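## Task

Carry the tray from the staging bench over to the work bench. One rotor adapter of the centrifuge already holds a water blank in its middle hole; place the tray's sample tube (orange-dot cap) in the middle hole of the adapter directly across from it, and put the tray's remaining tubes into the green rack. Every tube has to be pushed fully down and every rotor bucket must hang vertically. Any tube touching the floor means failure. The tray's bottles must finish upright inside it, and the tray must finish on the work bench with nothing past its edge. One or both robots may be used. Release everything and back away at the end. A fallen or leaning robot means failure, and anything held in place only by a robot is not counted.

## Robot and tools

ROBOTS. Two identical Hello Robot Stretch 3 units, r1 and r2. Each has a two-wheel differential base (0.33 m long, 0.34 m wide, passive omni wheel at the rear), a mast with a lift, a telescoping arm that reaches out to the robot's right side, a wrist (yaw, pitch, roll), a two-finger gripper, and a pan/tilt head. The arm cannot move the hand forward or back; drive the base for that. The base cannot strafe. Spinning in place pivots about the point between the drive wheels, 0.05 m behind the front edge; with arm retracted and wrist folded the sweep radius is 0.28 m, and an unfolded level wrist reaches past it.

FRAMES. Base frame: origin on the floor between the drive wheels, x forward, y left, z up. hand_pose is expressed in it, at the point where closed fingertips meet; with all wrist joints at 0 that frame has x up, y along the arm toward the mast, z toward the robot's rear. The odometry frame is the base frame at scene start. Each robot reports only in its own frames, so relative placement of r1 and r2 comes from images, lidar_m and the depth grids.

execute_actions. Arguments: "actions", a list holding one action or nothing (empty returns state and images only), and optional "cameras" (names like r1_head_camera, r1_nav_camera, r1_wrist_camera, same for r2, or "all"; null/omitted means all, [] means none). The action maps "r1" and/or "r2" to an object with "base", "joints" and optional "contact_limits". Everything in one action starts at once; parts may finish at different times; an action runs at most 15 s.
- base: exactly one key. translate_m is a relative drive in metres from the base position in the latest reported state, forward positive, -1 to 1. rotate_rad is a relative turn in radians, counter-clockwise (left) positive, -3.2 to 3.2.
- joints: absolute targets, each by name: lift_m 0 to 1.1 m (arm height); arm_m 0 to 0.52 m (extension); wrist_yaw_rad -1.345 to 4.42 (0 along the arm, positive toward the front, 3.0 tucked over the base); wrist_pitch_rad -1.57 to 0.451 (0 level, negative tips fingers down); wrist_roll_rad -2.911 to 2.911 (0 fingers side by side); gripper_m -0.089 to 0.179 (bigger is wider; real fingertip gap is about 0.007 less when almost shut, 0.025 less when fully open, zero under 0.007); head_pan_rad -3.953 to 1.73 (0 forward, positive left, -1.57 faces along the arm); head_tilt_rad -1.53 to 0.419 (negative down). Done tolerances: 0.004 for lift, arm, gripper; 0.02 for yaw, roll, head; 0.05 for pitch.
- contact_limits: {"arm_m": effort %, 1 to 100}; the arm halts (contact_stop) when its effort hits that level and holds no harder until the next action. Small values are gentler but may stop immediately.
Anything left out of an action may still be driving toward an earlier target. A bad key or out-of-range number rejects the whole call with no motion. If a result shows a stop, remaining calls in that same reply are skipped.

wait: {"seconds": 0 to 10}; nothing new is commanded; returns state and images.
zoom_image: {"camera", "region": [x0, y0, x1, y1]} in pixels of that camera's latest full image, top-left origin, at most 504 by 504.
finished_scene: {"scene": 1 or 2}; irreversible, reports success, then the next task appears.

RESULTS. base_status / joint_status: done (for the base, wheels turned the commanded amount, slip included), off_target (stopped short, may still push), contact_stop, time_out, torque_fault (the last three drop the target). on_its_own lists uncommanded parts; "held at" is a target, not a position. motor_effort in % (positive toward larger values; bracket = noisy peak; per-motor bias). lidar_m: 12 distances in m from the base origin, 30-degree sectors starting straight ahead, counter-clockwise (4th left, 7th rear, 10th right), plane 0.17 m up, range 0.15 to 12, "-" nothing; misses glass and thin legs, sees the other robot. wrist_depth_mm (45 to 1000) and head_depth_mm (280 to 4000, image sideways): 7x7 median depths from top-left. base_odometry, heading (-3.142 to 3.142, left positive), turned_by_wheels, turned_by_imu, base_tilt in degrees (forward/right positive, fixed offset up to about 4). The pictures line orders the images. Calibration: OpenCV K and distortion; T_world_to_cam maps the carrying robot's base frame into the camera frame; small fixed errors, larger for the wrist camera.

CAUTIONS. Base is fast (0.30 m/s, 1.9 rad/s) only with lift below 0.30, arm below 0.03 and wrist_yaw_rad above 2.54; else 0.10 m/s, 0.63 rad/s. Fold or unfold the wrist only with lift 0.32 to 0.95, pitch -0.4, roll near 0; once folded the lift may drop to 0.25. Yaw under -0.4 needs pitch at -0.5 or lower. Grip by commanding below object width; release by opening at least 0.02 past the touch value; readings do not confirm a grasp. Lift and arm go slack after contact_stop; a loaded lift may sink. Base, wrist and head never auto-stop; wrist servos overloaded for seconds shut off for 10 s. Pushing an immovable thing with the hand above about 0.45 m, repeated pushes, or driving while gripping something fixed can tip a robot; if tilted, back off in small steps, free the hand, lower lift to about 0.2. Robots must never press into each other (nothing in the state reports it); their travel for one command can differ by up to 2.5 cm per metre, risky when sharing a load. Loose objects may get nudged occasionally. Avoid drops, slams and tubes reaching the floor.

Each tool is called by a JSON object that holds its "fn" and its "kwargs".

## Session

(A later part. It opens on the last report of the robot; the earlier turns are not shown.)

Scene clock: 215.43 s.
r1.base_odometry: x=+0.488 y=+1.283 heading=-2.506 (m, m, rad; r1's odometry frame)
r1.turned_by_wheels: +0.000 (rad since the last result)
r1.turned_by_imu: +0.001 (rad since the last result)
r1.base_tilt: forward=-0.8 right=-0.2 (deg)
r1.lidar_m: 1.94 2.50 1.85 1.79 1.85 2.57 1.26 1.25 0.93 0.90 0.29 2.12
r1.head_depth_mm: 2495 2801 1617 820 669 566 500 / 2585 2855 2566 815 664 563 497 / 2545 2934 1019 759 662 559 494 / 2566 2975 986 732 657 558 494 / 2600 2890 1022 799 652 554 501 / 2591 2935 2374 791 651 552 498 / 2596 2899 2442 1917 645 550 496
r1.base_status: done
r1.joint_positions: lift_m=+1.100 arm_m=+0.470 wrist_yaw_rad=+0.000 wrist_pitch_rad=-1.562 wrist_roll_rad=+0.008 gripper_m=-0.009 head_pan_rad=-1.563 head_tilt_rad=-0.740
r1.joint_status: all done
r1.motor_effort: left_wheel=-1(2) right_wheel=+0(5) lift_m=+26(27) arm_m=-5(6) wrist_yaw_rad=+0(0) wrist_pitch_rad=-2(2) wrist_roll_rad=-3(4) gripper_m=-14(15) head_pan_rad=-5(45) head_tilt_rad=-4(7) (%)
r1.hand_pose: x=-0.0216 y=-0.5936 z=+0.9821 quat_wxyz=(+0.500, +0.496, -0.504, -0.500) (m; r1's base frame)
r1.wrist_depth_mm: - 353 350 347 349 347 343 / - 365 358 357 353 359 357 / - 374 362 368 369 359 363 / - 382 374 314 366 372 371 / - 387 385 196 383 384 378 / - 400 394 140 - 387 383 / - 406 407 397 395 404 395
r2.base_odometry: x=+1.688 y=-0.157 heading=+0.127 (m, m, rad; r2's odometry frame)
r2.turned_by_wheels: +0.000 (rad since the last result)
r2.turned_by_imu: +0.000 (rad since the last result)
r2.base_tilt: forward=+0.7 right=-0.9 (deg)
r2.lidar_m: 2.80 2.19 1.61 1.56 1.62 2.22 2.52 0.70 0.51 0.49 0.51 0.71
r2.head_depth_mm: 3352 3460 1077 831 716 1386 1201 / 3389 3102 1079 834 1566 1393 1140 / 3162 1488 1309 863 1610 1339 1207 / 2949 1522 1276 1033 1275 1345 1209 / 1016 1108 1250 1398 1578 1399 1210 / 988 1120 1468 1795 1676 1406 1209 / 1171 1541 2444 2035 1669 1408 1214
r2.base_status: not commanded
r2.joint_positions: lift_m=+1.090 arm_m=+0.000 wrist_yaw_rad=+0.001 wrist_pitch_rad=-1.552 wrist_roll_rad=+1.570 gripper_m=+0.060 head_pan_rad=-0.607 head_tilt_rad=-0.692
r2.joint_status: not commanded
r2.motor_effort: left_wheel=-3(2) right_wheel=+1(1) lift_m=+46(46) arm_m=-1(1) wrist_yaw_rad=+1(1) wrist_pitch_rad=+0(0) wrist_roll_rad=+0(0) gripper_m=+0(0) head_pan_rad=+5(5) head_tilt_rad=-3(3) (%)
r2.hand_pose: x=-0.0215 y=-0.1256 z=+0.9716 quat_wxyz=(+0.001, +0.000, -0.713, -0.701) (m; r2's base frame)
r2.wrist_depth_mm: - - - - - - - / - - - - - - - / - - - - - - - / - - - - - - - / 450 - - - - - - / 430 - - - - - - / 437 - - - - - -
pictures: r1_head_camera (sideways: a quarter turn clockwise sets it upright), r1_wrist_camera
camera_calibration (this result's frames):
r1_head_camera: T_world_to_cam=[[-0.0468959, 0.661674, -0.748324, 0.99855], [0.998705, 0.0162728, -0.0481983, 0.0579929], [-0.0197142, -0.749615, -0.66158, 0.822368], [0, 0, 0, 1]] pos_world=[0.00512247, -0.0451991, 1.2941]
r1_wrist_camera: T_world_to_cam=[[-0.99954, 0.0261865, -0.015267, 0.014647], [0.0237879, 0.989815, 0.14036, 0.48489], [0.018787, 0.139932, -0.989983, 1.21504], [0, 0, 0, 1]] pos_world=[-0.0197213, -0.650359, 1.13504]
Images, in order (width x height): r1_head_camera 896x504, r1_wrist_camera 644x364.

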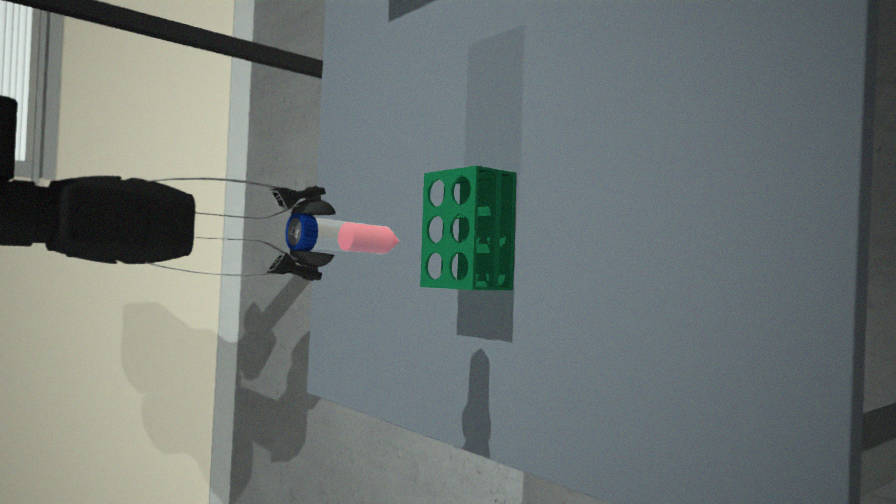

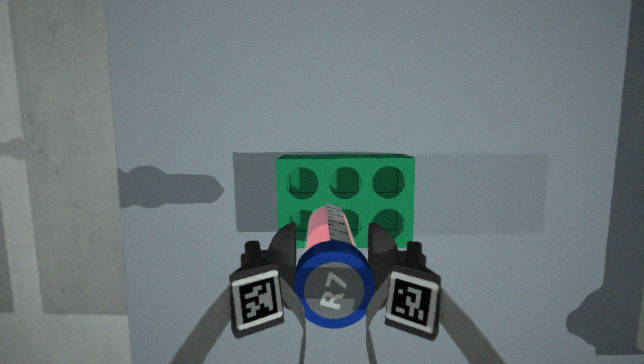

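{"fn": "execute_actions", "kwargs": {"actions": [{"r1":{"base":{"translate_m":0.025},"joints":{"lift_m":1.055,"arm_m":0.491}}}], "cameras": ["r1_wrist_camera","r1_head_camera"]}}

Scene clock: 218.63 s.
r1.base_odometry: x=+0.468 y=+1.269 heading=-2.506 (m, m, rad; r1's odometry frame)
r1.turned_by_wheels: +0.000 (rad since the last result)
r1.turned_by_imu: +0.000 (rad since the last result)
r1.base_tilt: forward=-0.7 right=-0.2 (deg)
r1.lidar_m: 1.92 2.51 1.84 1.78 1.86 2.56 1.28 1.25 0.93 0.89 0.28 2.10
r1.head_depth_mm: 2612 2851 1624 818 669 567 499 / 2609 2912 2551 812 665 562 497 / - 2938 1042 740 660 559 495 / 2587 2979 1029 735 656 556 501 / 2585 2890 1021 798 651 553 500 / 2598 2901 2469 791 649 552 497 / 2614 2916 2443 1910 1506 549 495
r1.base_status: done
r1.joint_positions: lift_m=+1.055 arm_m=+0.491 wrist_yaw_rad=+0.000 wrist_pitch_rad=-1.562 wrist_roll_rad=+0.008 gripper_m=-0.009 head_pan_rad=-1.563 head_tilt_rad=-0.741
r1.joint_status: all done
r1.motor_effort: left_wheel=+0(2) right_wheel=+1(5) lift_m=+22(22) arm_m=+5(6) wrist_yaw_rad=+0(0) wrist_pitch_rad=-3(2) wrist_roll_rad=-3(3) gripper_m=-14(14) head_pan_rad=-5(5) head_tilt_rad=-3(4) (%)
r1.hand_pose: x=-0.0216 y=-0.6138 z=+0.9374 quat_wxyz=(+0.500, +0.496, -0.504, -0.500) (m; r1's base frame)
r1.wrist_depth_mm: - 309 311 315 308 304 305 / - 316 317 315 314 313 312 / - 325 321 323 320 319 320 / - 333 330 327 325 329 327 / - 343 335 196 274 335 336 / - 349 346 139 - 339 343 / - 358 357 352 351 350 349
r2.base_odometry: x=+1.688 y=-0.157 heading=+0.127 (m, m, rad; r2's odometry frame)
r2.turned_by_wheels: +0.000 (rad since the last result)
r2.turned_by_imu: +0.000 (rad since the last result)
r2.base_tilt: forward=+0.6 right=-0.9 (deg)
r2.lidar_m: 2.79 2.19 1.61 1.55 1.61 2.22 2.52 0.70 0.51 0.49 0.51 0.71
r2.head_depth_mm: 3367 3495 1075 830 716 1399 1204 / 3397 3092 1082 834 1564 1399 1141 / 3148 1491 1310 864 1614 1342 1212 / 2960 1518 1269 1034 1276 1348 1210 / 1014 1105 1253 1402 1574 1405 1216 / 989 1128 1464 1801 1657 1408 1214 / 1170 1535 2439 2037 1669 1408 1218
r2.base_status: not commanded
r2.joint_positions: lift_m=+1.090 arm_m=+0.000 wrist_yaw_rad=+0.001 wrist_pitch_rad=-1.552 wrist_roll_rad=+1.570 gripper_m=+0.060 head_pan_rad=-0.607 head_tilt_rad=-0.692
r2.joint_status: not commanded
r2.motor_effort: left_wheel=-3(3) right_wheel=+1(1) lift_m=+45(45) arm_m=-1(1) wrist_yaw_rad=+0(0) wrist_pitch_rad=+0(0) wrist_roll_rad=+0(0) gripper_m=+0(0) head_pan_rad=+5(5) head_tilt_rad=-3(3) (%)
r2.hand_pose: x=-0.0215 y=-0.1256 z=+0.9716 quat_wxyz=(+0.001, +0.000, -0.713, -0.701) (m; r2's base frame)
r2.wrist_depth_mm: - - - - - - - / - - - - - - - / - - - - - - - / - - - - - - - / 446 - - - - - - / 433 - - - - - - / 432 - - - - - -
pictures: r1_head_camera (sideways: a quarter turn clockwise sets it upright), r1_wrist_camera
camera_calibration (this result's frames):
r1_head_camera: T_world_to_cam=[[-0.0468574, 0.661729, -0.748277, 0.998489], [0.998706, 0.0162174, -0.0481977, 0.0579921], [-0.0197587, -0.749567, -0.661633, 0.822437], [0, 0, 0, 1]] pos_world=[0.0051198, -0.0451985, 1.29409]
r1_wrist_camera: T_world_to_cam=[[-0.999546, 0.0259894, -0.0152651, 0.0143682], [0.0235928, 0.989818, 0.14037, 0.5111], [0.0187578, 0.139946, -0.989981, 1.17355], [0, 0, 0, 1]] pos_world=[-0.0197098, -0.670504, 1.09027]
Images, in order (width x height): r1_head_camera 896x504, r1_wrist_camera 644x364.

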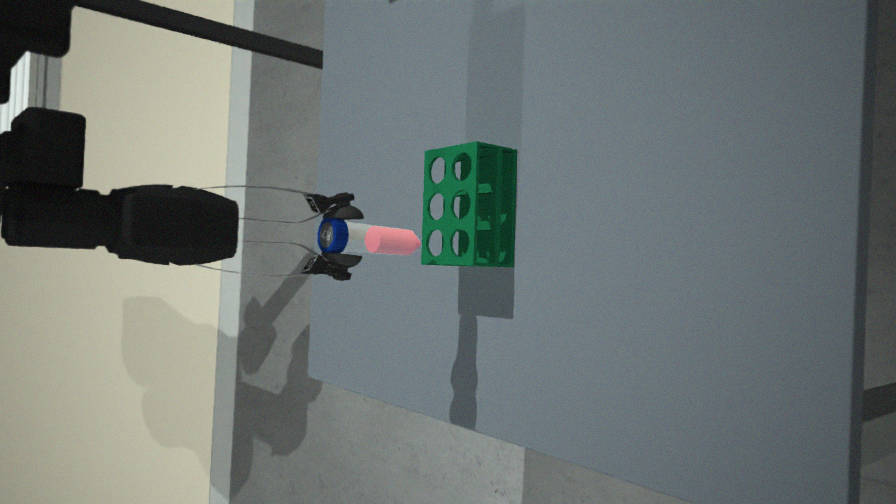

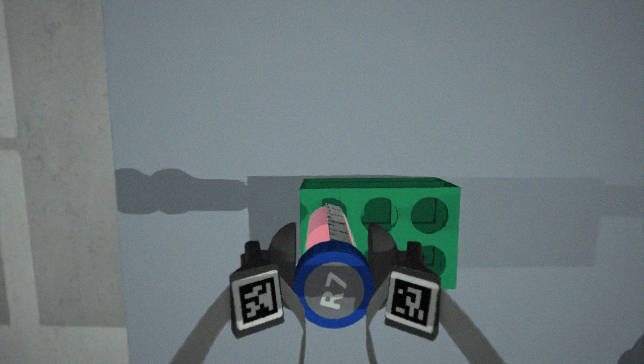

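{"fn": "execute_actions", "kwargs": {"actions": [{"r1":{"joints":{"lift_m":1.03,"arm_m":0.493}}}], "cameras": ["r1_wrist_camera","r1_head_camera"]}}

Scene clock: 221.07 s.
r1.base_odometry: x=+0.468 y=+1.269 heading=-2.506 (m, m, rad; r1's odometry frame)
r1.turned_by_wheels: +0.000 (rad since the last result)
r1.turned_by_imu: +0.000 (rad since the last result)
r1.base_tilt: forward=-0.7 right=-0.2 (deg)
r1.lidar_m: 1.92 2.51 1.85 1.78 1.85 2.56 1.28 1.26 0.93 0.90 0.28 2.10
r1.head_depth_mm: - 2816 1620 820 669 565 500 / 2607 2900 2577 815 664 562 497 / - 2876 1042 741 660 559 496 / 2611 2883 1032 729 657 557 501 / 2585 2912 1018 798 653 554 501 / 2602 2919 2450 791 647 551 498 / 2587 2899 2429 1928 1509 548 496
r1.base_status: not commanded
r1.joint_positions: lift_m=+1.030 arm_m=+0.493 wrist_yaw_rad=+0.000 wrist_pitch_rad=-1.562 wrist_roll_rad=+0.008 gripper_m=-0.009 head_pan_rad=-1.563 head_tilt_rad=-0.741
r1.joint_status: all done
r1.motor_effort: left_wheel=+0(1) right_wheel=+1(1) lift_m=+22(24) arm_m=+5(5) wrist_yaw_rad=+0(0) wrist_pitch_rad=-2(2) wrist_roll_rad=-3(3) gripper_m=-14(14) head_pan_rad=-5(5) head_tilt_rad=-4(3) (%)
r1.hand_pose: x=-0.0216 y=-0.6158 z=+0.9124 quat_wxyz=(+0.500, +0.496, -0.504, -0.500) (m; r1's base frame)
r1.wrist_depth_mm: - 289 286 284 285 283 283 / - 296 292 292 289 292 288 / - 300 299 299 297 295 299 / - 308 306 302 298 302 299 / - 312 312 196 277 305 310 / - 322 315 140 - 316 315 / - 329 325 323 324 326 321
r2.base_odometry: x=+1.688 y=-0.157 heading=+0.127 (m, m, rad; r2's odometry frame)
r2.turned_by_wheels: +0.000 (rad since the last result)
r2.turned_by_imu: +0.000 (rad since the last result)
r2.base_tilt: forward=+0.7 right=-0.9 (deg)
r2.lidar_m: 2.80 2.20 1.61 1.55 1.61 2.22 2.53 0.70 0.51 0.49 0.51 0.71
r2.head_depth_mm: 3366 3465 1075 833 716 1387 1202 / 3416 3109 1079 835 1569 1395 1137 / 3160 1494 1304 863 1607 1338 1210 / 2955 1517 1270 1032 1278 1344 1208 / 1011 1108 1251 1397 1585 1402 1218 / 987 1124 1469 1800 1666 1406 1212 / 1175 1542 2451 2052 1662 1406 1215
r2.base_status: not commanded
r2.joint_positions: lift_m=+1.090 arm_m=+0.000 wrist_yaw_rad=+0.001 wrist_pitch_rad=-1.552 wrist_roll_rad=+1.570 gripper_m=+0.060 head_pan_rad=-0.607 head_tilt_rad=-0.692
r2.joint_status: not commanded
r2.motor_effort: left_wheel=-3(3) right_wheel=+1(1) lift_m=+46(46) arm_m=-1(1) wrist_yaw_rad=+0(1) wrist_pitch_rad=+0(0) wrist_roll_rad=+0(0) gripper_m=+0(1) head_pan_rad=+4(5) head_tilt_rad=-3(3) (%)
r2.hand_pose: x=-0.0215 y=-0.1256 z=+0.9716 quat_wxyz=(+0.001, +0.000, -0.713, -0.701) (m; r2's base frame)
r2.wrist_depth_mm: - - - - - - - / - - - - - - - / - - - - - - - / - - - - - - - / 451 - - - - - - / 424 - - - - - - / 429 - - - - - -
pictures: r1_head_camera (sideways: a quarter turn clockwise sets it upright), r1_wrist_camera
camera_calibration (this result's frames):
r1_head_camera: T_world_to_cam=[[-0.0468579, 0.661743, -0.748265, 0.998473], [0.998706, 0.0162189, -0.0481975, 0.0579919], [-0.0197584, -0.749555, -0.661647, 0.822455], [0, 0, 0, 1]] pos_world=[0.00511983, -0.0451983, 1.29409]
r1_wrist_camera: T_world_to_cam=[[-0.999546, 0.0259839, -0.015265, 0.0140351], [0.0235873, 0.989818, 0.14037, 0.516585], [0.0187569, 0.139946, -0.989981, 1.14909], [0, 0, 0, 1]] pos_world=[-0.0197095, -0.672501, 1.06528]
Images, in order (width x height): r1_head_camera 896x504, r1_wrist_camera 644x364.

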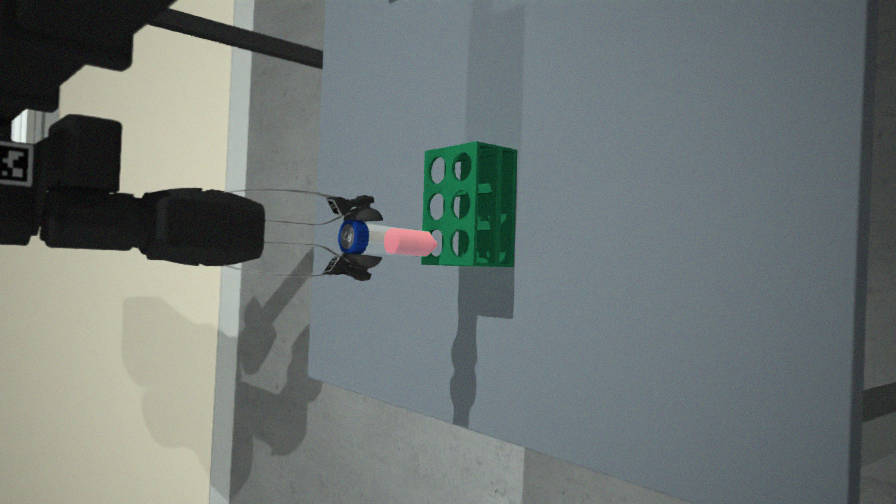

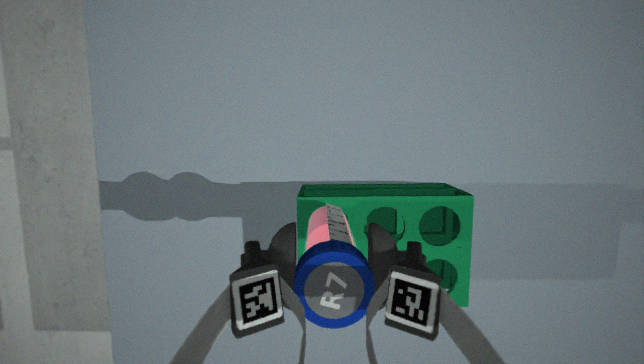

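{"fn": "execute_actions", "kwargs": {"actions": [{"r1":{"joints":{"lift_m":0.985}}}], "cameras": ["r1_head_camera"]}}

{"fn": "execute_actions", "kwargs": {"actions": [{"r1":{"joints":{"gripper_m":0.055}}}], "cameras": []}}

{"fn": "execute_actions", "kwargs": {"actions": [{"r1":{"joints":{"lift_m":1.1}}}], "cameras": ["r1_head_camera","r1_wrist_camera"]}}

{"fn": "execute_actions", "kwargs": {"actions": [{"r1":{"base":{"translate_m":-0.461},"joints":{"arm_m":0.494,"wrist_roll_rad":1.57,"gripper_m":0.06}}}], "cameras": ["r1_wrist_camera"]}}

Scene clock: 224.80 s.
r1.base_odometry: x=+0.468 y=+1.269 heading=-2.506 (m, m, rad; r1's odometry frame)
r1.turned_by_wheels: +0.000 (rad since the last result)
r1.turned_by_imu: +0.000 (rad since the last result)
r1.base_tilt: forward=-0.7 right=-0.2 (deg)
r1.lidar_m: 1.92 2.49 1.84 1.78 1.85 2.57 1.28 1.26 0.93 0.89 0.28 2.10
r1.head_depth_mm: 2493 - 1301 819 669 565 499 / 2450 2920 2559 814 664 562 497 / - 2922 1036 740 661 558 494 / 2534 2917 993 726 658 556 502 / 2604 2890 1023 795 654 553 500 / 2585 2915 2486 790 649 551 498 / 2604 2883 2434 1913 1496 549 495
r1.base_status: not commanded
r1.joint_positions: lift_m=+0.985 arm_m=+0.493 wrist_yaw_rad=+0.000 wrist_pitch_rad=-1.562 wrist_roll_rad=+0.008 gripper_m=-0.009 head_pan_rad=-1.563 head_tilt_rad=-0.741
r1.joint_status: all done
r1.motor_effort: left_wheel=-2(1) right_wheel=+1(0) lift_m=+22(21) arm_m=+5(6) wrist_yaw_rad=-1(0) wrist_pitch_rad=-2(3) wrist_roll_rad=-3(3) gripper_m=-14(14) head_pan_rad=-4(5) head_tilt_rad=-3(3) (%)
r1.hand_pose: x=-0.0216 y=-0.6156 z=+0.8674 quat_wxyz=(+0.500, +0.496, -0.504, -0.500) (m; r1's base frame)
r1.wrist_depth_mm: 246 245 242 243 243 240 239 / 994 247 249 248 247 245 245 / - 255 253 254 253 250 250 / - 260 261 259 255 258 255 / - 267 266 201 204 260 262 / - 277 274 140 - 266 269 / - 280 278 212 276 276 276
r2.base_odometry: x=+1.688 y=-0.157 heading=+0.127 (m, m, rad; r2's odometry frame)
r2.turned_by_wheels: +0.000 (rad since the last result)
r2.turned_by_imu: +0.000 (rad since the last result)
r2.base_tilt: forward=+0.7 right=-0.8 (deg)
r2.lidar_m: 2.80 2.20 1.61 1.55 1.62 2.23 2.52 0.70 0.51 0.49 0.51 0.71
r2.head_depth_mm: 3321 3438 1075 832 715 1394 1204 / 3439 3087 1078 833 1565 1394 1143 / 3174 1492 1306 864 1611 1339 1208 / 2935 1519 1268 1034 1276 1346 1212 / 1017 1108 1253 1394 1578 1403 1214 / 989 1124 1462 1794 1665 1402 1213 / 1174 1542 2441 2041 1670 1406 1214
r2.base_status: not commanded
r2.joint_positions: lift_m=+1.090 arm_m=+0.000 wrist_yaw_rad=+0.001 wrist_pitch_rad=-1.552 wrist_roll_rad=+1.570 gripper_m=+0.060 head_pan_rad=-0.607 head_tilt_rad=-0.692
r2.joint_status: not commanded
r2.motor_effort: left_wheel=-2(3) right_wheel=+1(1) lift_m=+45(45) arm_m=-1(1) wrist_yaw_rad=-1(0) wrist_pitch_rad=+0(0) wrist_roll_rad=+0(0) gripper_m=+0(0) head_pan_rad=+4(5) head_tilt_rad=-3(3) (%)
r2.hand_pose: x=-0.0215 y=-0.1256 z=+0.9716 quat_wxyz=(+0.001, +0.000, -0.713, -0.701) (m; r2's base frame)
r2.wrist_depth_mm: - - - - - - - / - - - - - - - / - - - - - - - / - - - - - - - / 445 - - - - - - / 426 - - - - - - / 433 - - - - - -
pictures: r1_head_camera (sideways: a quarter turn clockwise sets it upright)
camera_calibration (this result's frames):
r1_head_camera: T_world_to_cam=[[-0.0468579, 0.661743, -0.748265, 0.998473], [0.998706, 0.0162189, -0.0481975, 0.0579919], [-0.0197584, -0.749555, -0.661647, 0.822455], [0, 0, 0, 1]] pos_world=[0.00511983, -0.0451983, 1.29409]
Images, in order (width x height): r1_head_camera 896x504.

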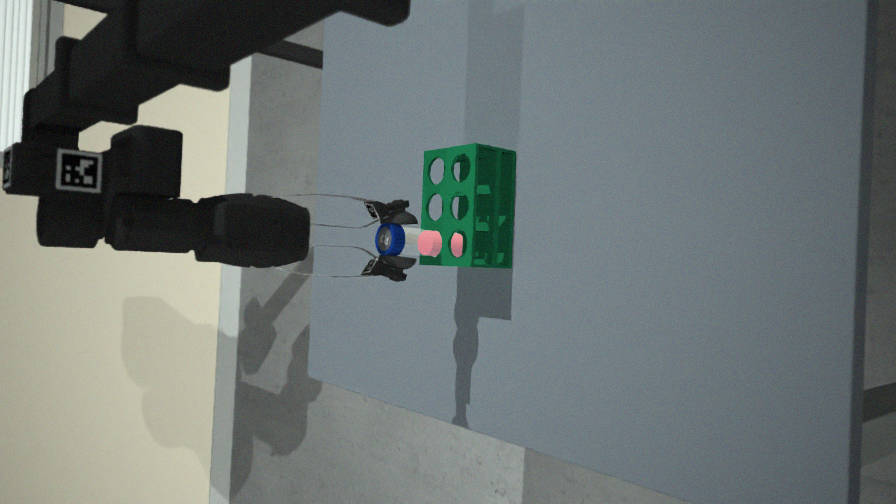

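Scene clock: 225.93 s.
r1.base_odometry: x=+0.468 y=+1.269 heading=-2.506 (m, m, rad; r1's odometry frame)
r1.turned_by_wheels: +0.000 (rad since the last result)
r1.turned_by_imu: +0.000 (rad since the last result)
r1.base_tilt: forward=-0.7 right=-0.2 (deg)
r1.lidar_m: 1.91 2.50 1.85 1.78 1.86 2.56 1.28 1.25 0.93 0.89 0.28 2.10
r1.head_depth_mm: 2498 - 1305 818 669 566 499 / 2455 2968 2577 812 665 562 497 / - 2936 1038 737 660 559 495 / 2552 2890 992 728 655 557 501 / 2586 2916 1020 796 653 554 500 / 2577 2932 2479 790 651 551 498 / 2579 2928 2442 1909 1501 549 496
r1.base_status: not commanded
r1.joint_positions: lift_m=+0.985 arm_m=+0.493 wrist_yaw_rad=+0.000 wrist_pitch_rad=-1.562 wrist_roll_rad=+0.008 gripper_m=+0.055 head_pan_rad=-1.563 head_tilt_rad=-0.741
r1.joint_status: all done
r1.motor_effort: left_wheel=-2(2) right_wheel=+1(1) lift_m=+22(22) arm_m=+5(6) wrist_yaw_rad=+0(0) wrist_pitch_rad=-2(2) wrist_roll_rad=-3(3) gripper_m=+1(77) head_pan_rad=-4(4) head_tilt_rad=-4(3) (%)
r1.hand_pose: x=-0.0216 y=-0.6156 z=+0.8674 quat_wxyz=(+0.500, +0.496, -0.504, -0.500) (m; r1's base frame)
r1.wrist_depth_mm: 247 244 245 244 243 239 241 / 979 250 248 247 249 244 245 / - 253 254 254 252 253 251 / - 260 260 257 256 255 256 / - 267 263 202 202 260 262 / - 277 269 144 - 267 269 / - 278 281 212 280 276 274
r2.base_odometry: x=+1.688 y=-0.157 heading=+0.127 (m, m, rad; r2's odometry frame)
r2.turned_by_wheels: +0.000 (rad since the last result)
r2.turned_by_imu: +0.000 (rad since the last result)
r2.base_tilt: forward=+0.9 right=-0.9 (deg)
r2.lidar_m: 2.79 2.19 1.61 1.55 1.62 2.22 2.53 0.70 0.51 0.49 0.51 0.70
r2.head_depth_mm: 3336 3433 1076 832 716 1388 1202 / 3430 3098 1078 835 1573 1394 1140 / 3169 1489 1313 864 1610 1337 1207 / 2971 1522 1264 1033 1280 1348 1209 / 1015 1104 1250 1394 1578 1403 1212 / 990 1121 1459 1788 1667 1405 1215 / 1170 1535 2431 2043 1666 1409 1219
r2.base_status: not commanded
r2.joint_positions: lift_m=+1.090 arm_m=+0.000 wrist_yaw_rad=+0.001 wrist_pitch_rad=-1.552 wrist_roll_rad=+1.570 gripper_m=+0.060 head_pan_rad=-0.607 head_tilt_rad=-0.692
r2.joint_status: not commanded
r2.motor_effort: left_wheel=-3(3) right_wheel=+1(1) lift_m=+45(46) arm_m=-1(1) wrist_yaw_rad=+0(0) wrist_pitch_rad=+0(0) wrist_roll_rad=+0(0) gripper_m=+0(0) head_pan_rad=+5(4) head_tilt_rad=-2(3) (%)
r2.hand_pose: x=-0.0215 y=-0.1256 z=+0.9716 quat_wxyz=(+0.001, +0.000, -0.713, -0.701) (m; r2's base frame)
r2.wrist_depth_mm: - - - - - - - / - - - - - - - / - - - - - - - / - - - - - - - / 449 - - - - - - / 423 - - - - - - / 430 - - - - - -
pictures: none
No camera images: the call's "cameras" was empty. Leave "cameras" out to get every camera's image.

Scene clock: 227.80 s.
r1.base_odometry: x=+0.468 y=+1.269 heading=-2.506 (m, m, rad; r1's odometry frame)
r1.turned_by_wheels: +0.000 (rad since the last result)
r1.turned_by_imu: +0.000 (rad since the last result)
r1.base_tilt: forward=-0.7 right=-0.3 (deg)
r1.lidar_m: 1.91 2.50 1.85 1.78 1.86 2.56 1.28 1.26 0.93 0.90 0.28 2.10
r1.head_depth_mm: 2520 2841 1619 820 670 566 499 / 2575 2913 2547 817 666 563 498 / 2591 2945 1018 737 659 559 495 / 2535 2962 992 731 655 557 502 / 2575 2911 1020 796 655 554 499 / 2602 2944 2458 791 649 553 497 / 2617 2882 2454 1915 1501 549 495
r1.base_status: not commanded
r1.joint_positions: lift_m=+1.100 arm_m=+0.493 wrist_yaw_rad=+0.000 wrist_pitch_rad=-1.562 wrist_roll_rad=+0.008 gripper_m=+0.055 head_pan_rad=-1.563 head_tilt_rad=-0.741
r1.joint_status: all done
r1.motor_effort: left_wheel=-1(1) right_wheel=+1(1) lift_m=+26(27) arm_m=+6(5) wrist_yaw_rad=-1(0) wrist_pitch_rad=-2(2) wrist_roll_rad=-3(3) gripper_m=+1(1) head_pan_rad=-5(5) head_tilt_rad=-4(4) (%)
r1.hand_pose: x=-0.0216 y=-0.6156 z=+0.9822 quat_wxyz=(+0.500, +0.496, -0.504, -0.500) (m; r1's base frame)
r1.wrist_depth_mm: - 359 346 351 347 348 345 / - 361 362 357 360 353 355 / - 365 366 365 366 361 365 / - - 373 370 377 370 371 / - - 383 348 351 382 376 / - - 393 389 - 391 388 / - - 406 393 398 391 395
r2.base_odometry: x=+1.688 y=-0.157 heading=+0.127 (m, m, rad; r2's odometry frame)
r2.turned_by_wheels: +0.000 (rad since the last result)
r2.turned_by_imu: +0.000 (rad since the last result)
r2.base_tilt: forward=+0.7 right=-0.8 (deg)
r2.lidar_m: 2.79 2.20 1.61 1.55 1.61 2.22 2.53 0.70 0.51 0.49 0.51 0.70
r2.head_depth_mm: 3359 3480 1074 831 715 1393 1205 / 3412 3109 1079 835 1569 1395 1140 / 3159 1496 1312 864 1607 1336 1212 / 2956 1521 1269 1035 1278 1341 1211 / 1013 1106 1255 1402 1583 1397 1215 / 988 1125 1467 1800 1659 1402 1213 / 1168 1540 2448 2038 1669 1412 1215
r2.base_status: not commanded
r2.joint_positions: lift_m=+1.090 arm_m=+0.000 wrist_yaw_rad=+0.001 wrist_pitch_rad=-1.552 wrist_roll_rad=+1.570 gripper_m=+0.060 head_pan_rad=-0.607 head_tilt_rad=-0.692
r2.joint_status: not commanded
r2.motor_effort: left_wheel=-3(2) right_wheel=+1(1) lift_m=+45(45) arm_m=-1(1) wrist_yaw_rad=+0(1) wrist_pitch_rad=+0(0) wrist_roll_rad=-1(0) gripper_m=+0(1) head_pan_rad=+5(5) head_tilt_rad=-3(3) (%)
r2.hand_pose: x=-0.0215 y=-0.1256 z=+0.9716 quat_wxyz=(+0.001, +0.000, -0.713, -0.701) (m; r2's base frame)
r2.wrist_depth_mm: - - - - - - - / - - - - - - - / - - - - - - - / - - - - - - - / 449 - - - - - - / 425 - - - - - - / 436 - - - - - -
pictures: r1_head_camera (sideways: a quarter turn clockwise sets it upright), r1_wrist_camera
camera_calibration (this result's frames):
r1_head_camera: T_world_to_cam=[[-0.0468573, 0.661743, -0.748265, 0.998473], [0.998706, 0.016218, -0.0481975, 0.0579919], [-0.019759, -0.749555, -0.661647, 0.822455], [0, 0, 0, 1]] pos_world=[0.00511979, -0.0451983, 1.29409]
r1_wrist_camera: T_world_to_cam=[[-0.999546, 0.0259926, -0.0152506, 0.0150881], [0.0235876, 0.98974, 0.14092, 0.506061], [0.018757, 0.140496, -0.989904, 1.21842], [0, 0, 0, 1]] pos_world=[-0.0197095, -0.672445, 1.13504]
Images, in order (width x height): r1_head_camera 896x504, r1_wrist_camera 644x364.

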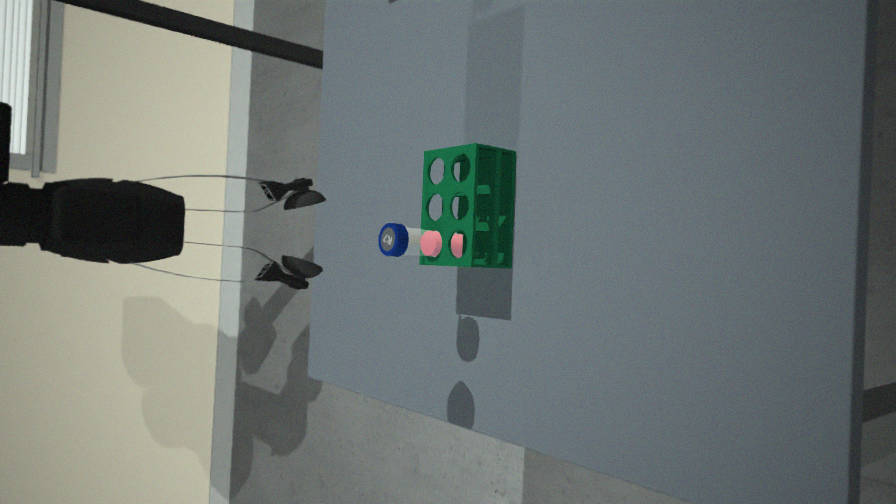

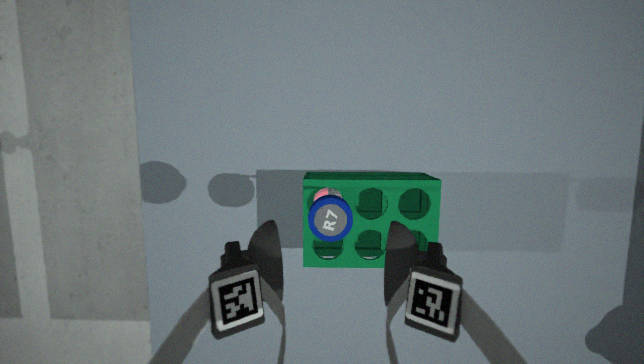

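Scene clock: 233.57 s.
r1.base_odometry: x=+0.839 y=+1.542 heading=-2.506 (m, m, rad; r1's odometry frame)
r1.turned_by_wheels: +0.000 (rad since the last result)
r1.turned_by_imu: +0.000 (rad since the last result)
r1.base_tilt: forward=-0.7 right=-0.3 (deg)
r1.lidar_m: 2.38 2.51 1.85 1.79 1.87 2.57 1.01 0.83 0.92 0.89 0.92 0.64
r1.head_depth_mm: 2553 2874 2587 766 620 565 499 / 2542 2864 799 726 617 562 497 / 2521 2887 1038 735 613 559 496 / 2481 2880 891 688 587 557 492 / 2565 2903 1022 796 606 555 491 / 2572 2932 1011 790 650 551 488 / 2581 2887 1002 786 647 551 487
r1.base_status: done
r1.joint_positions: lift_m=+1.100 arm_m=+0.494 wrist_yaw_rad=+0.000 wrist_pitch_rad=-1.562 wrist_roll_rad=+1.562 gripper_m=+0.060 head_pan_rad=-1.563 head_tilt_rad=-0.741
r1.joint_status: all done
r1.motor_effort: left_wheel=-1(4) right_wheel=+0(2) lift_m=+27(27) arm_m=+4(5) wrist_yaw_rad=+0(0) wrist_pitch_rad=-2(2) wrist_roll_rad=+4(8) gripper_m=+0(33) head_pan_rad=-4(4) head_tilt_rad=-3(4) (%)
r1.hand_pose: x=-0.0215 y=-0.6164 z=+0.9822 quat_wxyz=(+0.003, +0.003, -0.710, -0.704) (m; r1's base frame)
r1.wrist_depth_mm: 353 283 324 291 344 344 341 / 362 360 358 300 352 352 354 / 372 365 369 362 364 361 357 / 375 371 374 317 366 356 366 / 390 387 381 377 379 253 379 / 398 395 - 334 333 248 208 / 405 401 404 397 406 396 399
r2.base_odometry: x=+1.688 y=-0.157 heading=+0.127 (m, m, rad; r2's odometry frame)
r2.turned_by_wheels: +0.000 (rad since the last result)
r2.turned_by_imu: +0.000 (rad since the last result)
r2.base_tilt: forward=+0.6 right=-0.9 (deg)
r2.lidar_m: 2.79 2.20 1.61 1.55 1.61 2.22 2.52 0.70 0.51 0.49 0.51 0.71
r2.head_depth_mm: 3360 3466 1078 833 716 1399 1203 / 3390 3101 1080 833 1567 1400 1141 / 3136 1494 1315 864 1611 1336 1207 / 2976 1513 1272 1037 1278 1344 1211 / 1016 1104 1251 1401 1573 1403 1210 / 989 1125 1467 1796 1660 1404 1212 / 1170 1541 2445 2037 1661 1404 1211
r2.base_status: not commanded
r2.joint_positions: lift_m=+1.090 arm_m=+0.000 wrist_yaw_rad=+0.001 wrist_pitch_rad=-1.552 wrist_roll_rad=+1.570 gripper_m=+0.060 head_pan_rad=-0.607 head_tilt_rad=-0.692
r2.joint_status: not commanded
r2.motor_effort: left_wheel=-3(3) right_wheel=+1(1) lift_m=+45(46) arm_m=-1(1) wrist_yaw_rad=+0(0) wrist_pitch_rad=+0(0) wrist_roll_rad=-1(0) gripper_m=+1(1) head_pan_rad=+4(5) head_tilt_rad=-3(3) (%)
r2.hand_pose: x=-0.0215 y=-0.1256 z=+0.9716 quat_wxyz=(+0.001, +0.000, -0.713, -0.701) (m; r2's base frame)
r2.wrist_depth_mm: - - - - - - - / - - - - - - - / - - - - - - - / - - - - - - - / 447 - - - - - - / 426 - - - - - - / 433 - - - - - -
pictures: r1_wrist_camera
camera_calibration (this result's frames):
r1_wrist_camera: T_world_to_cam=[[0.00921227, 0.999676, -0.0237331, 0.645408], [0.988971, -0.00559998, 0.148001, -0.0928707], [0.14782, -0.0248348, -0.988702, 1.11822], [0, 0, 0, 1]] pos_world=[-0.0793942, -0.617948, 1.13465]
Images, in order (width x height): r1_wrist_camera 644x364.

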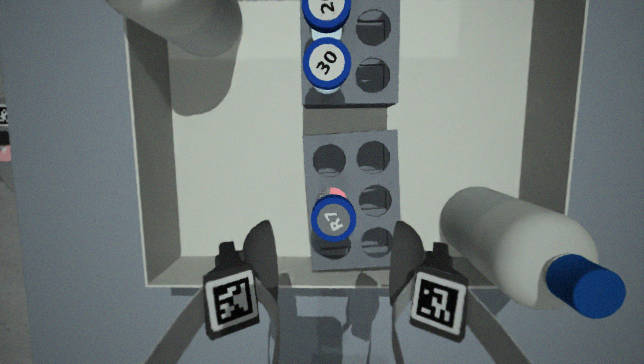

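{"fn": "execute_actions", "kwargs": {"actions": [{"r1":{"joints":{"lift_m":0.988,"gripper_m":0.055}}}], "cameras": ["r1_wrist_camera"]}}

{"fn": "execute_actions", "kwargs": {"actions": [{"r1":{"joints":{"gripper_m":-0.01}}}], "cameras": []}}

{"fn": "execute_actions", "kwargs": {"actions": [{"r1":{"joints":{"lift_m":1.1}}}], "cameras": []}}

{"fn": "execute_actions", "kwargs": {"actions": [{"r1":{"base":{"translate_m":0.381},"joints":{"wrist_roll_rad":0}}}], "cameras": []}}

{"fn": "execute_actions", "kwargs": {"actions": [{"r1":{"joints":{"lift_m":1.045}}}], "cameras": ["r1_wrist_camera","r1_head_camera"]}}

Scene clock: 240.37 s.
r1.base_odometry: x=+0.839 y=+1.542 heading=-2.506 (m, m, rad; r1's odometry frame)
r1.turned_by_wheels: +0.000 (rad since the last result)
r1.turned_by_imu: +0.000 (rad since the last result)
r1.base_tilt: forward=-0.7 right=-0.2 (deg)
r1.lidar_m: 2.38 2.51 1.85 1.79 1.86 2.57 1.01 0.83 0.92 0.89 0.93 0.63
r1.head_depth_mm: 2507 - 1018 759 620 565 499 / 2435 2916 799 728 617 563 497 / - 2984 1032 736 613 559 495 / 2541 - 1024 622 586 558 492 / 2583 2881 1021 795 605 553 491 / 2599 2894 1010 791 650 551 488 / 2600 2880 999 785 646 549 487
r1.base_status: not commanded
r1.joint_positions: lift_m=+0.988 arm_m=+0.494 wrist_yaw_rad=+0.000 wrist_pitch_rad=-1.562 wrist_roll_rad=+1.562 gripper_m=+0.055 head_pan_rad=-1.563 head_tilt_rad=-0.741
r1.joint_status: all done
r1.motor_effort: left_wheel=+0(1) right_wheel=+0(0) lift_m=+22(23) arm_m=+5(5) wrist_yaw_rad=+1(0) wrist_pitch_rad=-2(2) wrist_roll_rad=+4(4) gripper_m=+2(32) head_pan_rad=-5(4) head_tilt_rad=-4(4) (%)
r1.hand_pose: x=-0.0215 y=-0.6164 z=+0.8704 quat_wxyz=(+0.003, +0.003, -0.710, -0.704) (m; r1's base frame)
r1.wrist_depth_mm: 210 246 244 129 188 240 239 / 212 251 249 193 239 245 243 / 211 255 255 252 252 252 250 / 211 264 260 231 230 255 254 / 209 266 267 203 218 256 204 / 221 274 270 144 - 234 165 / 220 232 221 213 220 220 155
r2.base_odometry: x=+1.688 y=-0.157 heading=+0.127 (m, m, rad; r2's odometry frame)
r2.turned_by_wheels: +0.000 (rad since the last result)
r2.turned_by_imu: +0.000 (rad since the last result)
r2.base_tilt: forward=+0.7 right=-0.9 (deg)
r2.lidar_m: 2.79 2.20 1.61 1.55 1.61 2.22 2.53 0.70 0.51 0.49 0.51 0.71
r2.head_depth_mm: 3351 3477 1074 833 716 1395 1202 / 3379 3094 1077 836 1562 1391 1144 / 3182 1489 1310 864 1608 1343 1207 / 2983 1520 1273 1033 1275 1345 1210 / 1016 1105 1252 1401 1580 1399 1210 / 987 1127 1470 1794 1672 1401 1219 / 1172 1540 2445 2040 1674 1404 1215
r2.base_status: not commanded
r2.joint_positions: lift_m=+1.090 arm_m=+0.000 wrist_yaw_rad=+0.001 wrist_pitch_rad=-1.552 wrist_roll_rad=+1.570 gripper_m=+0.060 head_pan_rad=-0.607 head_tilt_rad=-0.692
r2.joint_status: not commanded
r2.motor_effort: left_wheel=-3(3) right_wheel=+1(1) lift_m=+45(45) arm_m=-1(1) wrist_yaw_rad=+0(0) wrist_pitch_rad=+0(0) wrist_roll_rad=+0(0) gripper_m=+0(0) head_pan_rad=+5(5) head_tilt_rad=-3(3) (%)
r2.hand_pose: x=-0.0215 y=-0.1256 z=+0.9716 quat_wxyz=(+0.001, +0.000, -0.713, -0.701) (m; r2's base frame)
r2.wrist_depth_mm: - - - - - - - / - - - - - - - / - - - - - - - / - - - - - - - / 443 - - - - - - / 429 - - - - - - / 436 - - - - - -
pictures: r1_wrist_camera
camera_calibration (this result's frames):
r1_wrist_camera: T_world_to_cam=[[0.00928127, 0.999675, -0.0237332, 0.642756], [0.988971, -0.00566819, 0.148001, -0.0763713], [0.147819, -0.0248451, -0.988702, 1.00771], [0, 0, 0, 1]] pos_world=[-0.0793944, -0.617944, 1.02288]
Images, in order (width x height): r1_wrist_camera 644x364.

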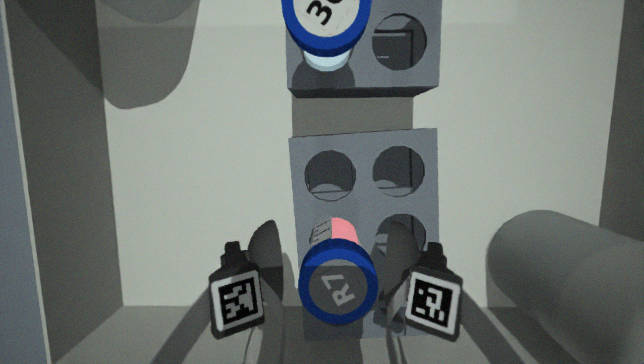

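Scene clock: 241.50 s.
r1.base_odometry: x=+0.839 y=+1.542 heading=-2.506 (m, m, rad; r1's odometry frame)
r1.turned_by_wheels: +0.000 (rad since the last result)
r1.turned_by_imu: +0.000 (rad since the last result)
r1.base_tilt: forward=-0.7 right=-0.2 (deg)
r1.lidar_m: 2.37 2.51 1.85 1.79 1.86 2.57 1.01 0.83 0.92 0.89 0.93 0.64
r1.head_depth_mm: 2517 - 1012 763 620 564 499 / 2447 2928 798 728 616 563 497 / - 2920 1036 738 612 559 495 / 2515 - 955 683 587 557 493 / 2579 2901 1019 795 606 553 490 / 2578 2897 1011 790 648 551 489 / 2588 2907 1001 787 646 548 488
r1.base_status: not commanded
r1.joint_positions: lift_m=+0.988 arm_m=+0.494 wrist_yaw_rad=+0.000 wrist_pitch_rad=-1.562 wrist_roll_rad=+1.562 gripper_m=-0.009 head_pan_rad=-1.563 head_tilt_rad=-0.741
r1.joint_status: all done
r1.motor_effort: left_wheel=+0(1) right_wheel=+1(0) lift_m=+22(22) arm_m=+5(5) wrist_yaw_rad=+0(1) wrist_pitch_rad=-2(2) wrist_roll_rad=+4(4) gripper_m=-14(91) head_pan_rad=-5(5) head_tilt_rad=-3(3) (%)
r1.hand_pose: x=-0.0215 y=-0.6164 z=+0.8704 quat_wxyz=(+0.003, +0.003, -0.710, -0.704) (m; r1's base frame)
r1.wrist_depth_mm: 210 245 245 129 188 240 241 / 212 251 249 194 241 247 245 / 209 255 254 253 253 251 249 / 210 261 260 231 229 256 253 / 211 267 265 201 258 254 205 / 221 273 276 140 - 237 164 / 220 232 220 213 221 230 155
r2.base_odometry: x=+1.688 y=-0.157 heading=+0.127 (m, m, rad; r2's odometry frame)
r2.turned_by_wheels: +0.000 (rad since the last result)
r2.turned_by_imu: +0.000 (rad since the last result)
r2.base_tilt: forward=+0.7 right=-0.9 (deg)
r2.lidar_m: 2.79 2.20 1.61 1.56 1.62 2.22 2.53 0.70 0.51 0.49 0.51 0.70
r2.head_depth_mm: 3359 3474 1074 829 715 1393 1199 / 3397 3128 1081 836 1566 1399 1144 / 3137 1489 1310 865 1614 1333 1212 / 2932 1521 1269 1033 1282 1349 1212 / 1016 1104 1253 1398 1584 1399 1207 / 991 1123 1469 1798 1659 1407 1214 / 1169 1539 2451 2037 1661 1407 1216
r2.base_status: not commanded
r2.joint_positions: lift_m=+1.090 arm_m=+0.000 wrist_yaw_rad=+0.001 wrist_pitch_rad=-1.552 wrist_roll_rad=+1.570 gripper_m=+0.060 head_pan_rad=-0.607 head_tilt_rad=-0.692
r2.joint_status: not commanded
r2.motor_effort: left_wheel=-3(3) right_wheel=+1(1) lift_m=+46(46) arm_m=-1(1) wrist_yaw_rad=+2(0) wrist_pitch_rad=+0(0) wrist_roll_rad=+0(0) gripper_m=+0(0) head_pan_rad=+5(5) head_tilt_rad=-3(3) (%)
r2.hand_pose: x=-0.0215 y=-0.1256 z=+0.9716 quat_wxyz=(+0.001, +0.000, -0.713, -0.701) (m; r2's base frame)
r2.wrist_depth_mm: - - - - - - - / - - - - - - - / - - - - - - - / - - - - - - - / 450 - - - - - - / 428 - - - - - - / 432 - - - - - -
pictures: none
No camera images: the call's "cameras" was empty. Leave "cameras" out to get every camera's image.

Scene clock: 243.37 s.
r1.base_odometry: x=+0.839 y=+1.542 heading=-2.506 (m, m, rad; r1's odometry frame)
r1.turned_by_wheels: +0.000 (rad since the last result)
r1.turned_by_imu: +0.000 (rad since the last result)
r1.base_tilt: forward=-0.7 right=-0.2 (deg)
r1.lidar_m: 2.37 2.51 1.85 1.79 1.86 2.57 1.01 0.83 0.92 0.89 0.93 0.64
r1.head_depth_mm: 2552 2878 2573 764 620 566 499 / 2528 2897 797 728 617 562 496 / 2523 2885 1035 737 613 559 495 / 2494 2898 871 708 585 556 492 / 2592 2925 1020 794 605 554 490 / 2569 2900 1007 790 650 551 488 / 2579 2908 1002 787 644 548 488
r1.base_status: not commanded
r1.joint_positions: lift_m=+1.100 arm_m=+0.494 wrist_yaw_rad=+0.000 wrist_pitch_rad=-1.562 wrist_roll_rad=+1.562 gripper_m=-0.009 head_pan_rad=-1.563 head_tilt_rad=-0.741
r1.joint_status: all done
r1.motor_effort: left_wheel=+0(1) right_wheel=+1(0) lift_m=+27(28) arm_m=+4(5) wrist_yaw_rad=+0(0) wrist_pitch_rad=-2(2) wrist_roll_rad=+4(4) gripper_m=-15(15) head_pan_rad=-5(4) head_tilt_rad=-4(4) (%)
r1.hand_pose: x=-0.0215 y=-0.6164 z=+0.9821 quat_wxyz=(+0.003, +0.003, -0.710, -0.704) (m; r1's base frame)
r1.wrist_depth_mm: 353 279 322 294 346 347 345 / 361 356 357 300 348 347 353 / 370 365 366 361 361 360 357 / 379 371 370 363 375 350 371 / 384 380 380 212 373 252 382 / 401 396 357 140 - 254 206 / 408 408 404 399 405 397 389
r2.base_odometry: x=+1.688 y=-0.157 heading=+0.127 (m, m, rad; r2's odometry frame)
r2.turned_by_wheels: +0.000 (rad since the last result)
r2.turned_by_imu: +0.000 (rad since the last result)
r2.base_tilt: forward=+0.7 right=-0.7 (deg)
r2.lidar_m: 2.79 2.20 1.61 1.56 1.62 2.21 2.52 0.70 0.51 0.49 0.51 0.71
r2.head_depth_mm: 3370 3447 1076 831 717 1393 1208 / 3386 3119 1078 835 1568 1398 1144 / 3132 1491 1308 865 1609 1337 1205 / 2969 1520 1272 1034 1278 1349 1210 / 1016 1106 1253 1389 1580 1404 1214 / 986 1125 1465 1800 1671 1408 1213 / 1171 1534 2467 2025 1675 1409 1212
r2.base_status: not commanded
r2.joint_positions: lift_m=+1.090 arm_m=+0.000 wrist_yaw_rad=+0.001 wrist_pitch_rad=-1.552 wrist_roll_rad=+1.570 gripper_m=+0.060 head_pan_rad=-0.607 head_tilt_rad=-0.692
r2.joint_status: not commanded
r2.motor_effort: left_wheel=-3(3) right_wheel=+1(1) lift_m=+45(45) arm_m=-1(1) wrist_yaw_rad=+0(0) wrist_pitch_rad=+0(0) wrist_roll_rad=-1(1) gripper_m=+2(0) head_pan_rad=+5(5) head_tilt_rad=-3(3) (%)
r2.hand_pose: x=-0.0215 y=-0.1256 z=+0.9716 quat_wxyz=(+0.001, +0.000, -0.713, -0.701) (m; r2's base frame)
r2.wrist_depth_mm: - - - - - - - / - - - - - - - / - - - - - - - / - - - - - - - / 447 - - - - - - / 423 - - - - - - / 428 - - - - - -
pictures: none
No camera images: the call's "cameras" was empty. Leave "cameras" out to get every camera's image.

Scene clock: 248.50 s.
r1.base_odometry: x=+0.533 y=+1.316 heading=-2.507 (m, m, rad; r1's odometry frame)
r1.turned_by_wheels: +0.000 (rad since the last result)
r1.turned_by_imu: +0.001 (rad since the last result)
r1.base_tilt: forward=-0.7 right=-0.3 (deg)
r1.lidar_m: 2.00 2.50 1.84 1.79 1.86 2.57 1.20 1.25 0.93 0.89 0.32 2.17
r1.head_depth_mm: 2474 2830 2587 821 670 565 500 / 2569 2855 1617 813 664 562 496 / 2574 2911 1000 807 661 560 495 / 2530 2944 954 733 657 556 493 / 2572 2900 1020 726 651 553 500 / 2576 2925 1012 789 648 551 497 / 2591 2902 2440 788 647 549 497
r1.base_status: done
r1.joint_positions: lift_m=+1.100 arm_m=+0.494 wrist_yaw_rad=+0.000 wrist_pitch_rad=-1.562 wrist_roll_rad=+0.008 gripper_m=-0.009 head_pan_rad=-1.563 head_tilt_rad=-0.741
r1.joint_status: all done
r1.motor_effort: left_wheel=-1(2) right_wheel=+1(4) lift_m=+26(27) arm_m=+5(5) wrist_yaw_rad=+0(0) wrist_pitch_rad=-2(2) wrist_roll_rad=-3(3) gripper_m=-15(15) head_pan_rad=-5(5) head_tilt_rad=-4(4) (%)
r1.hand_pose: x=-0.0216 y=-0.6166 z=+0.9821 quat_wxyz=(+0.500, +0.496, -0.504, -0.500) (m; r1's base frame)
r1.wrist_depth_mm: - 353 352 353 351 346 350 / - 361 356 357 357 355 353 / - 370 365 367 362 364 361 / - 375 377 368 366 368 367 / - 383 318 212 380 383 378 / - 393 390 139 - 387 387 / - 404 403 396 405 389 386
r2.base_odometry: x=+1.688 y=-0.157 heading=+0.127 (m, m, rad; r2's odometry frame)
r2.turned_by_wheels: +0.000 (rad since the last result)
r2.turned_by_imu: +0.000 (rad since the last result)
r2.base_tilt: forward=+0.8 right=-0.8 (deg)
r2.lidar_m: 2.79 2.20 1.61 1.55 1.62 2.22 2.53 0.70 0.51 0.49 0.51 0.71
r2.head_depth_mm: 3362 3440 1076 831 716 1395 1203 / 3391 3080 1080 834 1570 1393 1143 / 3175 1492 1305 865 1610 1337 1206 / 2952 1518 1269 1032 1277 1348 1211 / 1016 1107 1250 1395 1585 1400 1210 / 985 1126 1461 1796 1664 1406 1210 / 1173 1541 2444 2046 1666 1405 1211
r2.base_status: not commanded
r2.joint_positions: lift_m=+1.090 arm_m=+0.000 wrist_yaw_rad=+0.001 wrist_pitch_rad=-1.552 wrist_roll_rad=+1.570 gripper_m=+0.060 head_pan_rad=-0.607 head_tilt_rad=-0.692
r2.joint_status: not commanded
r2.motor_effort: left_wheel=-3(3) right_wheel=+1(1) lift_m=+45(45) arm_m=-1(1) wrist_yaw_rad=+0(0) wrist_pitch_rad=+0(0) wrist_roll_rad=-1(0) gripper_m=+1(1) head_pan_rad=+5(4) head_tilt_rad=-3(3) (%)
r2.hand_pose: x=-0.0215 y=-0.1256 z=+0.9716 quat_wxyz=(+0.001, +0.000, -0.713, -0.701) (m; r2's base frame)
r2.wrist_depth_mm: - - - - - - - / - - - - - - - / - - - - - - - / - - - - - - - / 452 - - - - - - / 425 - - - - - - / 432 - - - - - -
pictures: none
No camera images: the call's "cameras" was empty. Leave "cameras" out to get every camera's image.

Scene clock: 249.83 s.
r1.base_odometry: x=+0.533 y=+1.316 heading=-2.507 (m, m, rad; r1's odometry frame)
r1.turned_by_wheels: +0.000 (rad since the last result)
r1.turned_by_imu: +0.000 (rad since the last result)
r1.base_tilt: forward=-0.7 right=-0.3 (deg)
r1.lidar_m: 1.99 2.50 1.85 1.78 1.86 2.57 1.20 1.26 0.92 0.90 0.32 2.17
r1.head_depth_mm: 2569 2837 2562 819 669 565 499 / 2625 2893 1623 812 664 562 496 / - 2914 1037 809 660 559 495 / 2574 2910 1034 731 657 557 493 / 2587 2902 1017 725 654 554 500 / 2567 2911 1009 791 649 551 497 / 2601 2887 2432 785 646 549 495
r1.base_status: not commanded
r1.joint_positions: lift_m=+1.045 arm_m=+0.494 wrist_yaw_rad=+0.000 wrist_pitch_rad=-1.562 wrist_roll_rad=+0.008 gripper_m=-0.009 head_pan_rad=-1.563 head_tilt_rad=-0.741
r1.joint_status: all done
r1.motor_effort: left_wheel=-1(1) right_wheel=+0(1) lift_m=+22(26) arm_m=+5(5) wrist_yaw_rad=+0(0) wrist_pitch_rad=-2(2) wrist_roll_rad=-3(3) gripper_m=-15(13) head_pan_rad=-5(5) head_tilt_rad=-3(3) (%)
r1.hand_pose: x=-0.0216 y=-0.6166 z=+0.9274 quat_wxyz=(+0.500, +0.496, -0.504, -0.500) (m; r1's base frame)
r1.wrist_depth_mm: 302 304 300 296 299 297 297 / 310 308 309 308 303 303 304 / 314 312 313 314 309 309 311 / 322 322 315 320 314 313 314 / 327 324 225 212 327 326 321 / 340 334 322 140 - 336 325 / 346 345 345 343 342 338 342
r2.base_odometry: x=+1.688 y=-0.157 heading=+0.127 (m, m, rad; r2's odometry frame)
r2.turned_by_wheels: +0.000 (rad since the last result)
r2.turned_by_imu: +0.000 (rad since the last result)
r2.base_tilt: forward=+0.8 right=-0.9 (deg)
r2.lidar_m: 2.79 2.20 1.61 1.55 1.61 2.21 2.53 0.70 0.51 0.49 0.51 0.71
r2.head_depth_mm: 3357 3453 1075 832 716 1390 1203 / 3387 3074 1078 834 1574 1396 1140 / 3160 1492 1311 864 1616 1345 1207 / 2955 1517 1265 1036 1275 1347 1210 / 1018 1104 1244 1394 1582 1397 1212 / 987 1122 1466 1798 1653 1408 1211 / 1171 1545 2434 2041 1670 1405 1216
r2.base_status: not commanded
r2.joint_positions: lift_m=+1.090 arm_m=+0.000 wrist_yaw_rad=+0.001 wrist_pitch_rad=-1.552 wrist_roll_rad=+1.570 gripper_m=+0.060 head_pan_rad=-0.607 head_tilt_rad=-0.692
r2.joint_status: not commanded
r2.motor_effort: left_wheel=-3(3) right_wheel=+1(1) lift_m=+45(45) arm_m=-1(1) wrist_yaw_rad=+0(1) wrist_pitch_rad=+0(0) wrist_roll_rad=+0(0) gripper_m=+0(0) head_pan_rad=+5(5) head_tilt_rad=-3(3) (%)
r2.hand_pose: x=-0.0215 y=-0.1256 z=+0.9716 quat_wxyz=(+0.001, +0.000, -0.713, -0.701) (m; r2's base frame)
r2.wrist_depth_mm: - - - - - - - / - - - - - - - / - - - - - - - / - - - - - - - / 451 - - - - - - / 428 - - - - - - / 428 - - - - - -
pictures: r1_head_camera (sideways: a quarter turn clockwise sets it upright), r1_wrist_camera
camera_calibration (this result's frames):
r1_head_camera: T_world_to_cam=[[-0.0468561, 0.66175, -0.748259, 0.998465], [0.998706, 0.0162166, -0.0481974, 0.0579918], [-0.0197605, -0.749549, -0.661654, 0.822464], [0, 0, 0, 1]] pos_world=[0.0051197, -0.0451983, 1.29409]
r1_wrist_camera: T_world_to_cam=[[-0.999541, 0.0261868, -0.0152525, 0.0144004], [0.0237799, 0.989737, 0.140906, 0.514796], [0.0187858, 0.140478, -0.989906, 1.16433], [0, 0, 0, 1]] pos_world=[-0.0197208, -0.673452, 1.08025]
Images, in order (width x height): r1_head_camera 896x504, r1_wrist_camera 644x364.

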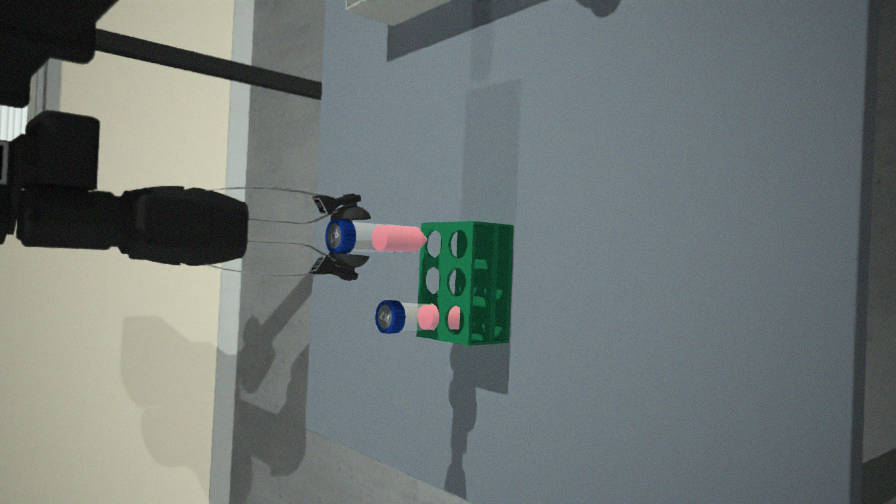

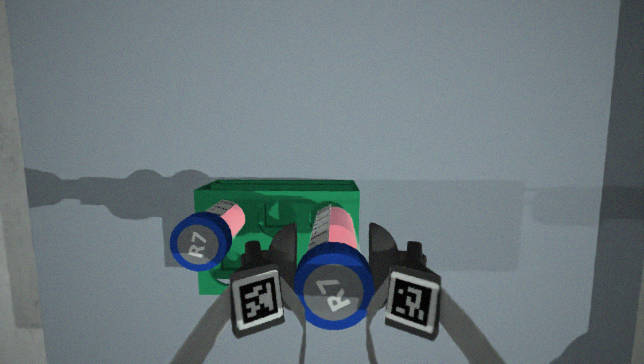

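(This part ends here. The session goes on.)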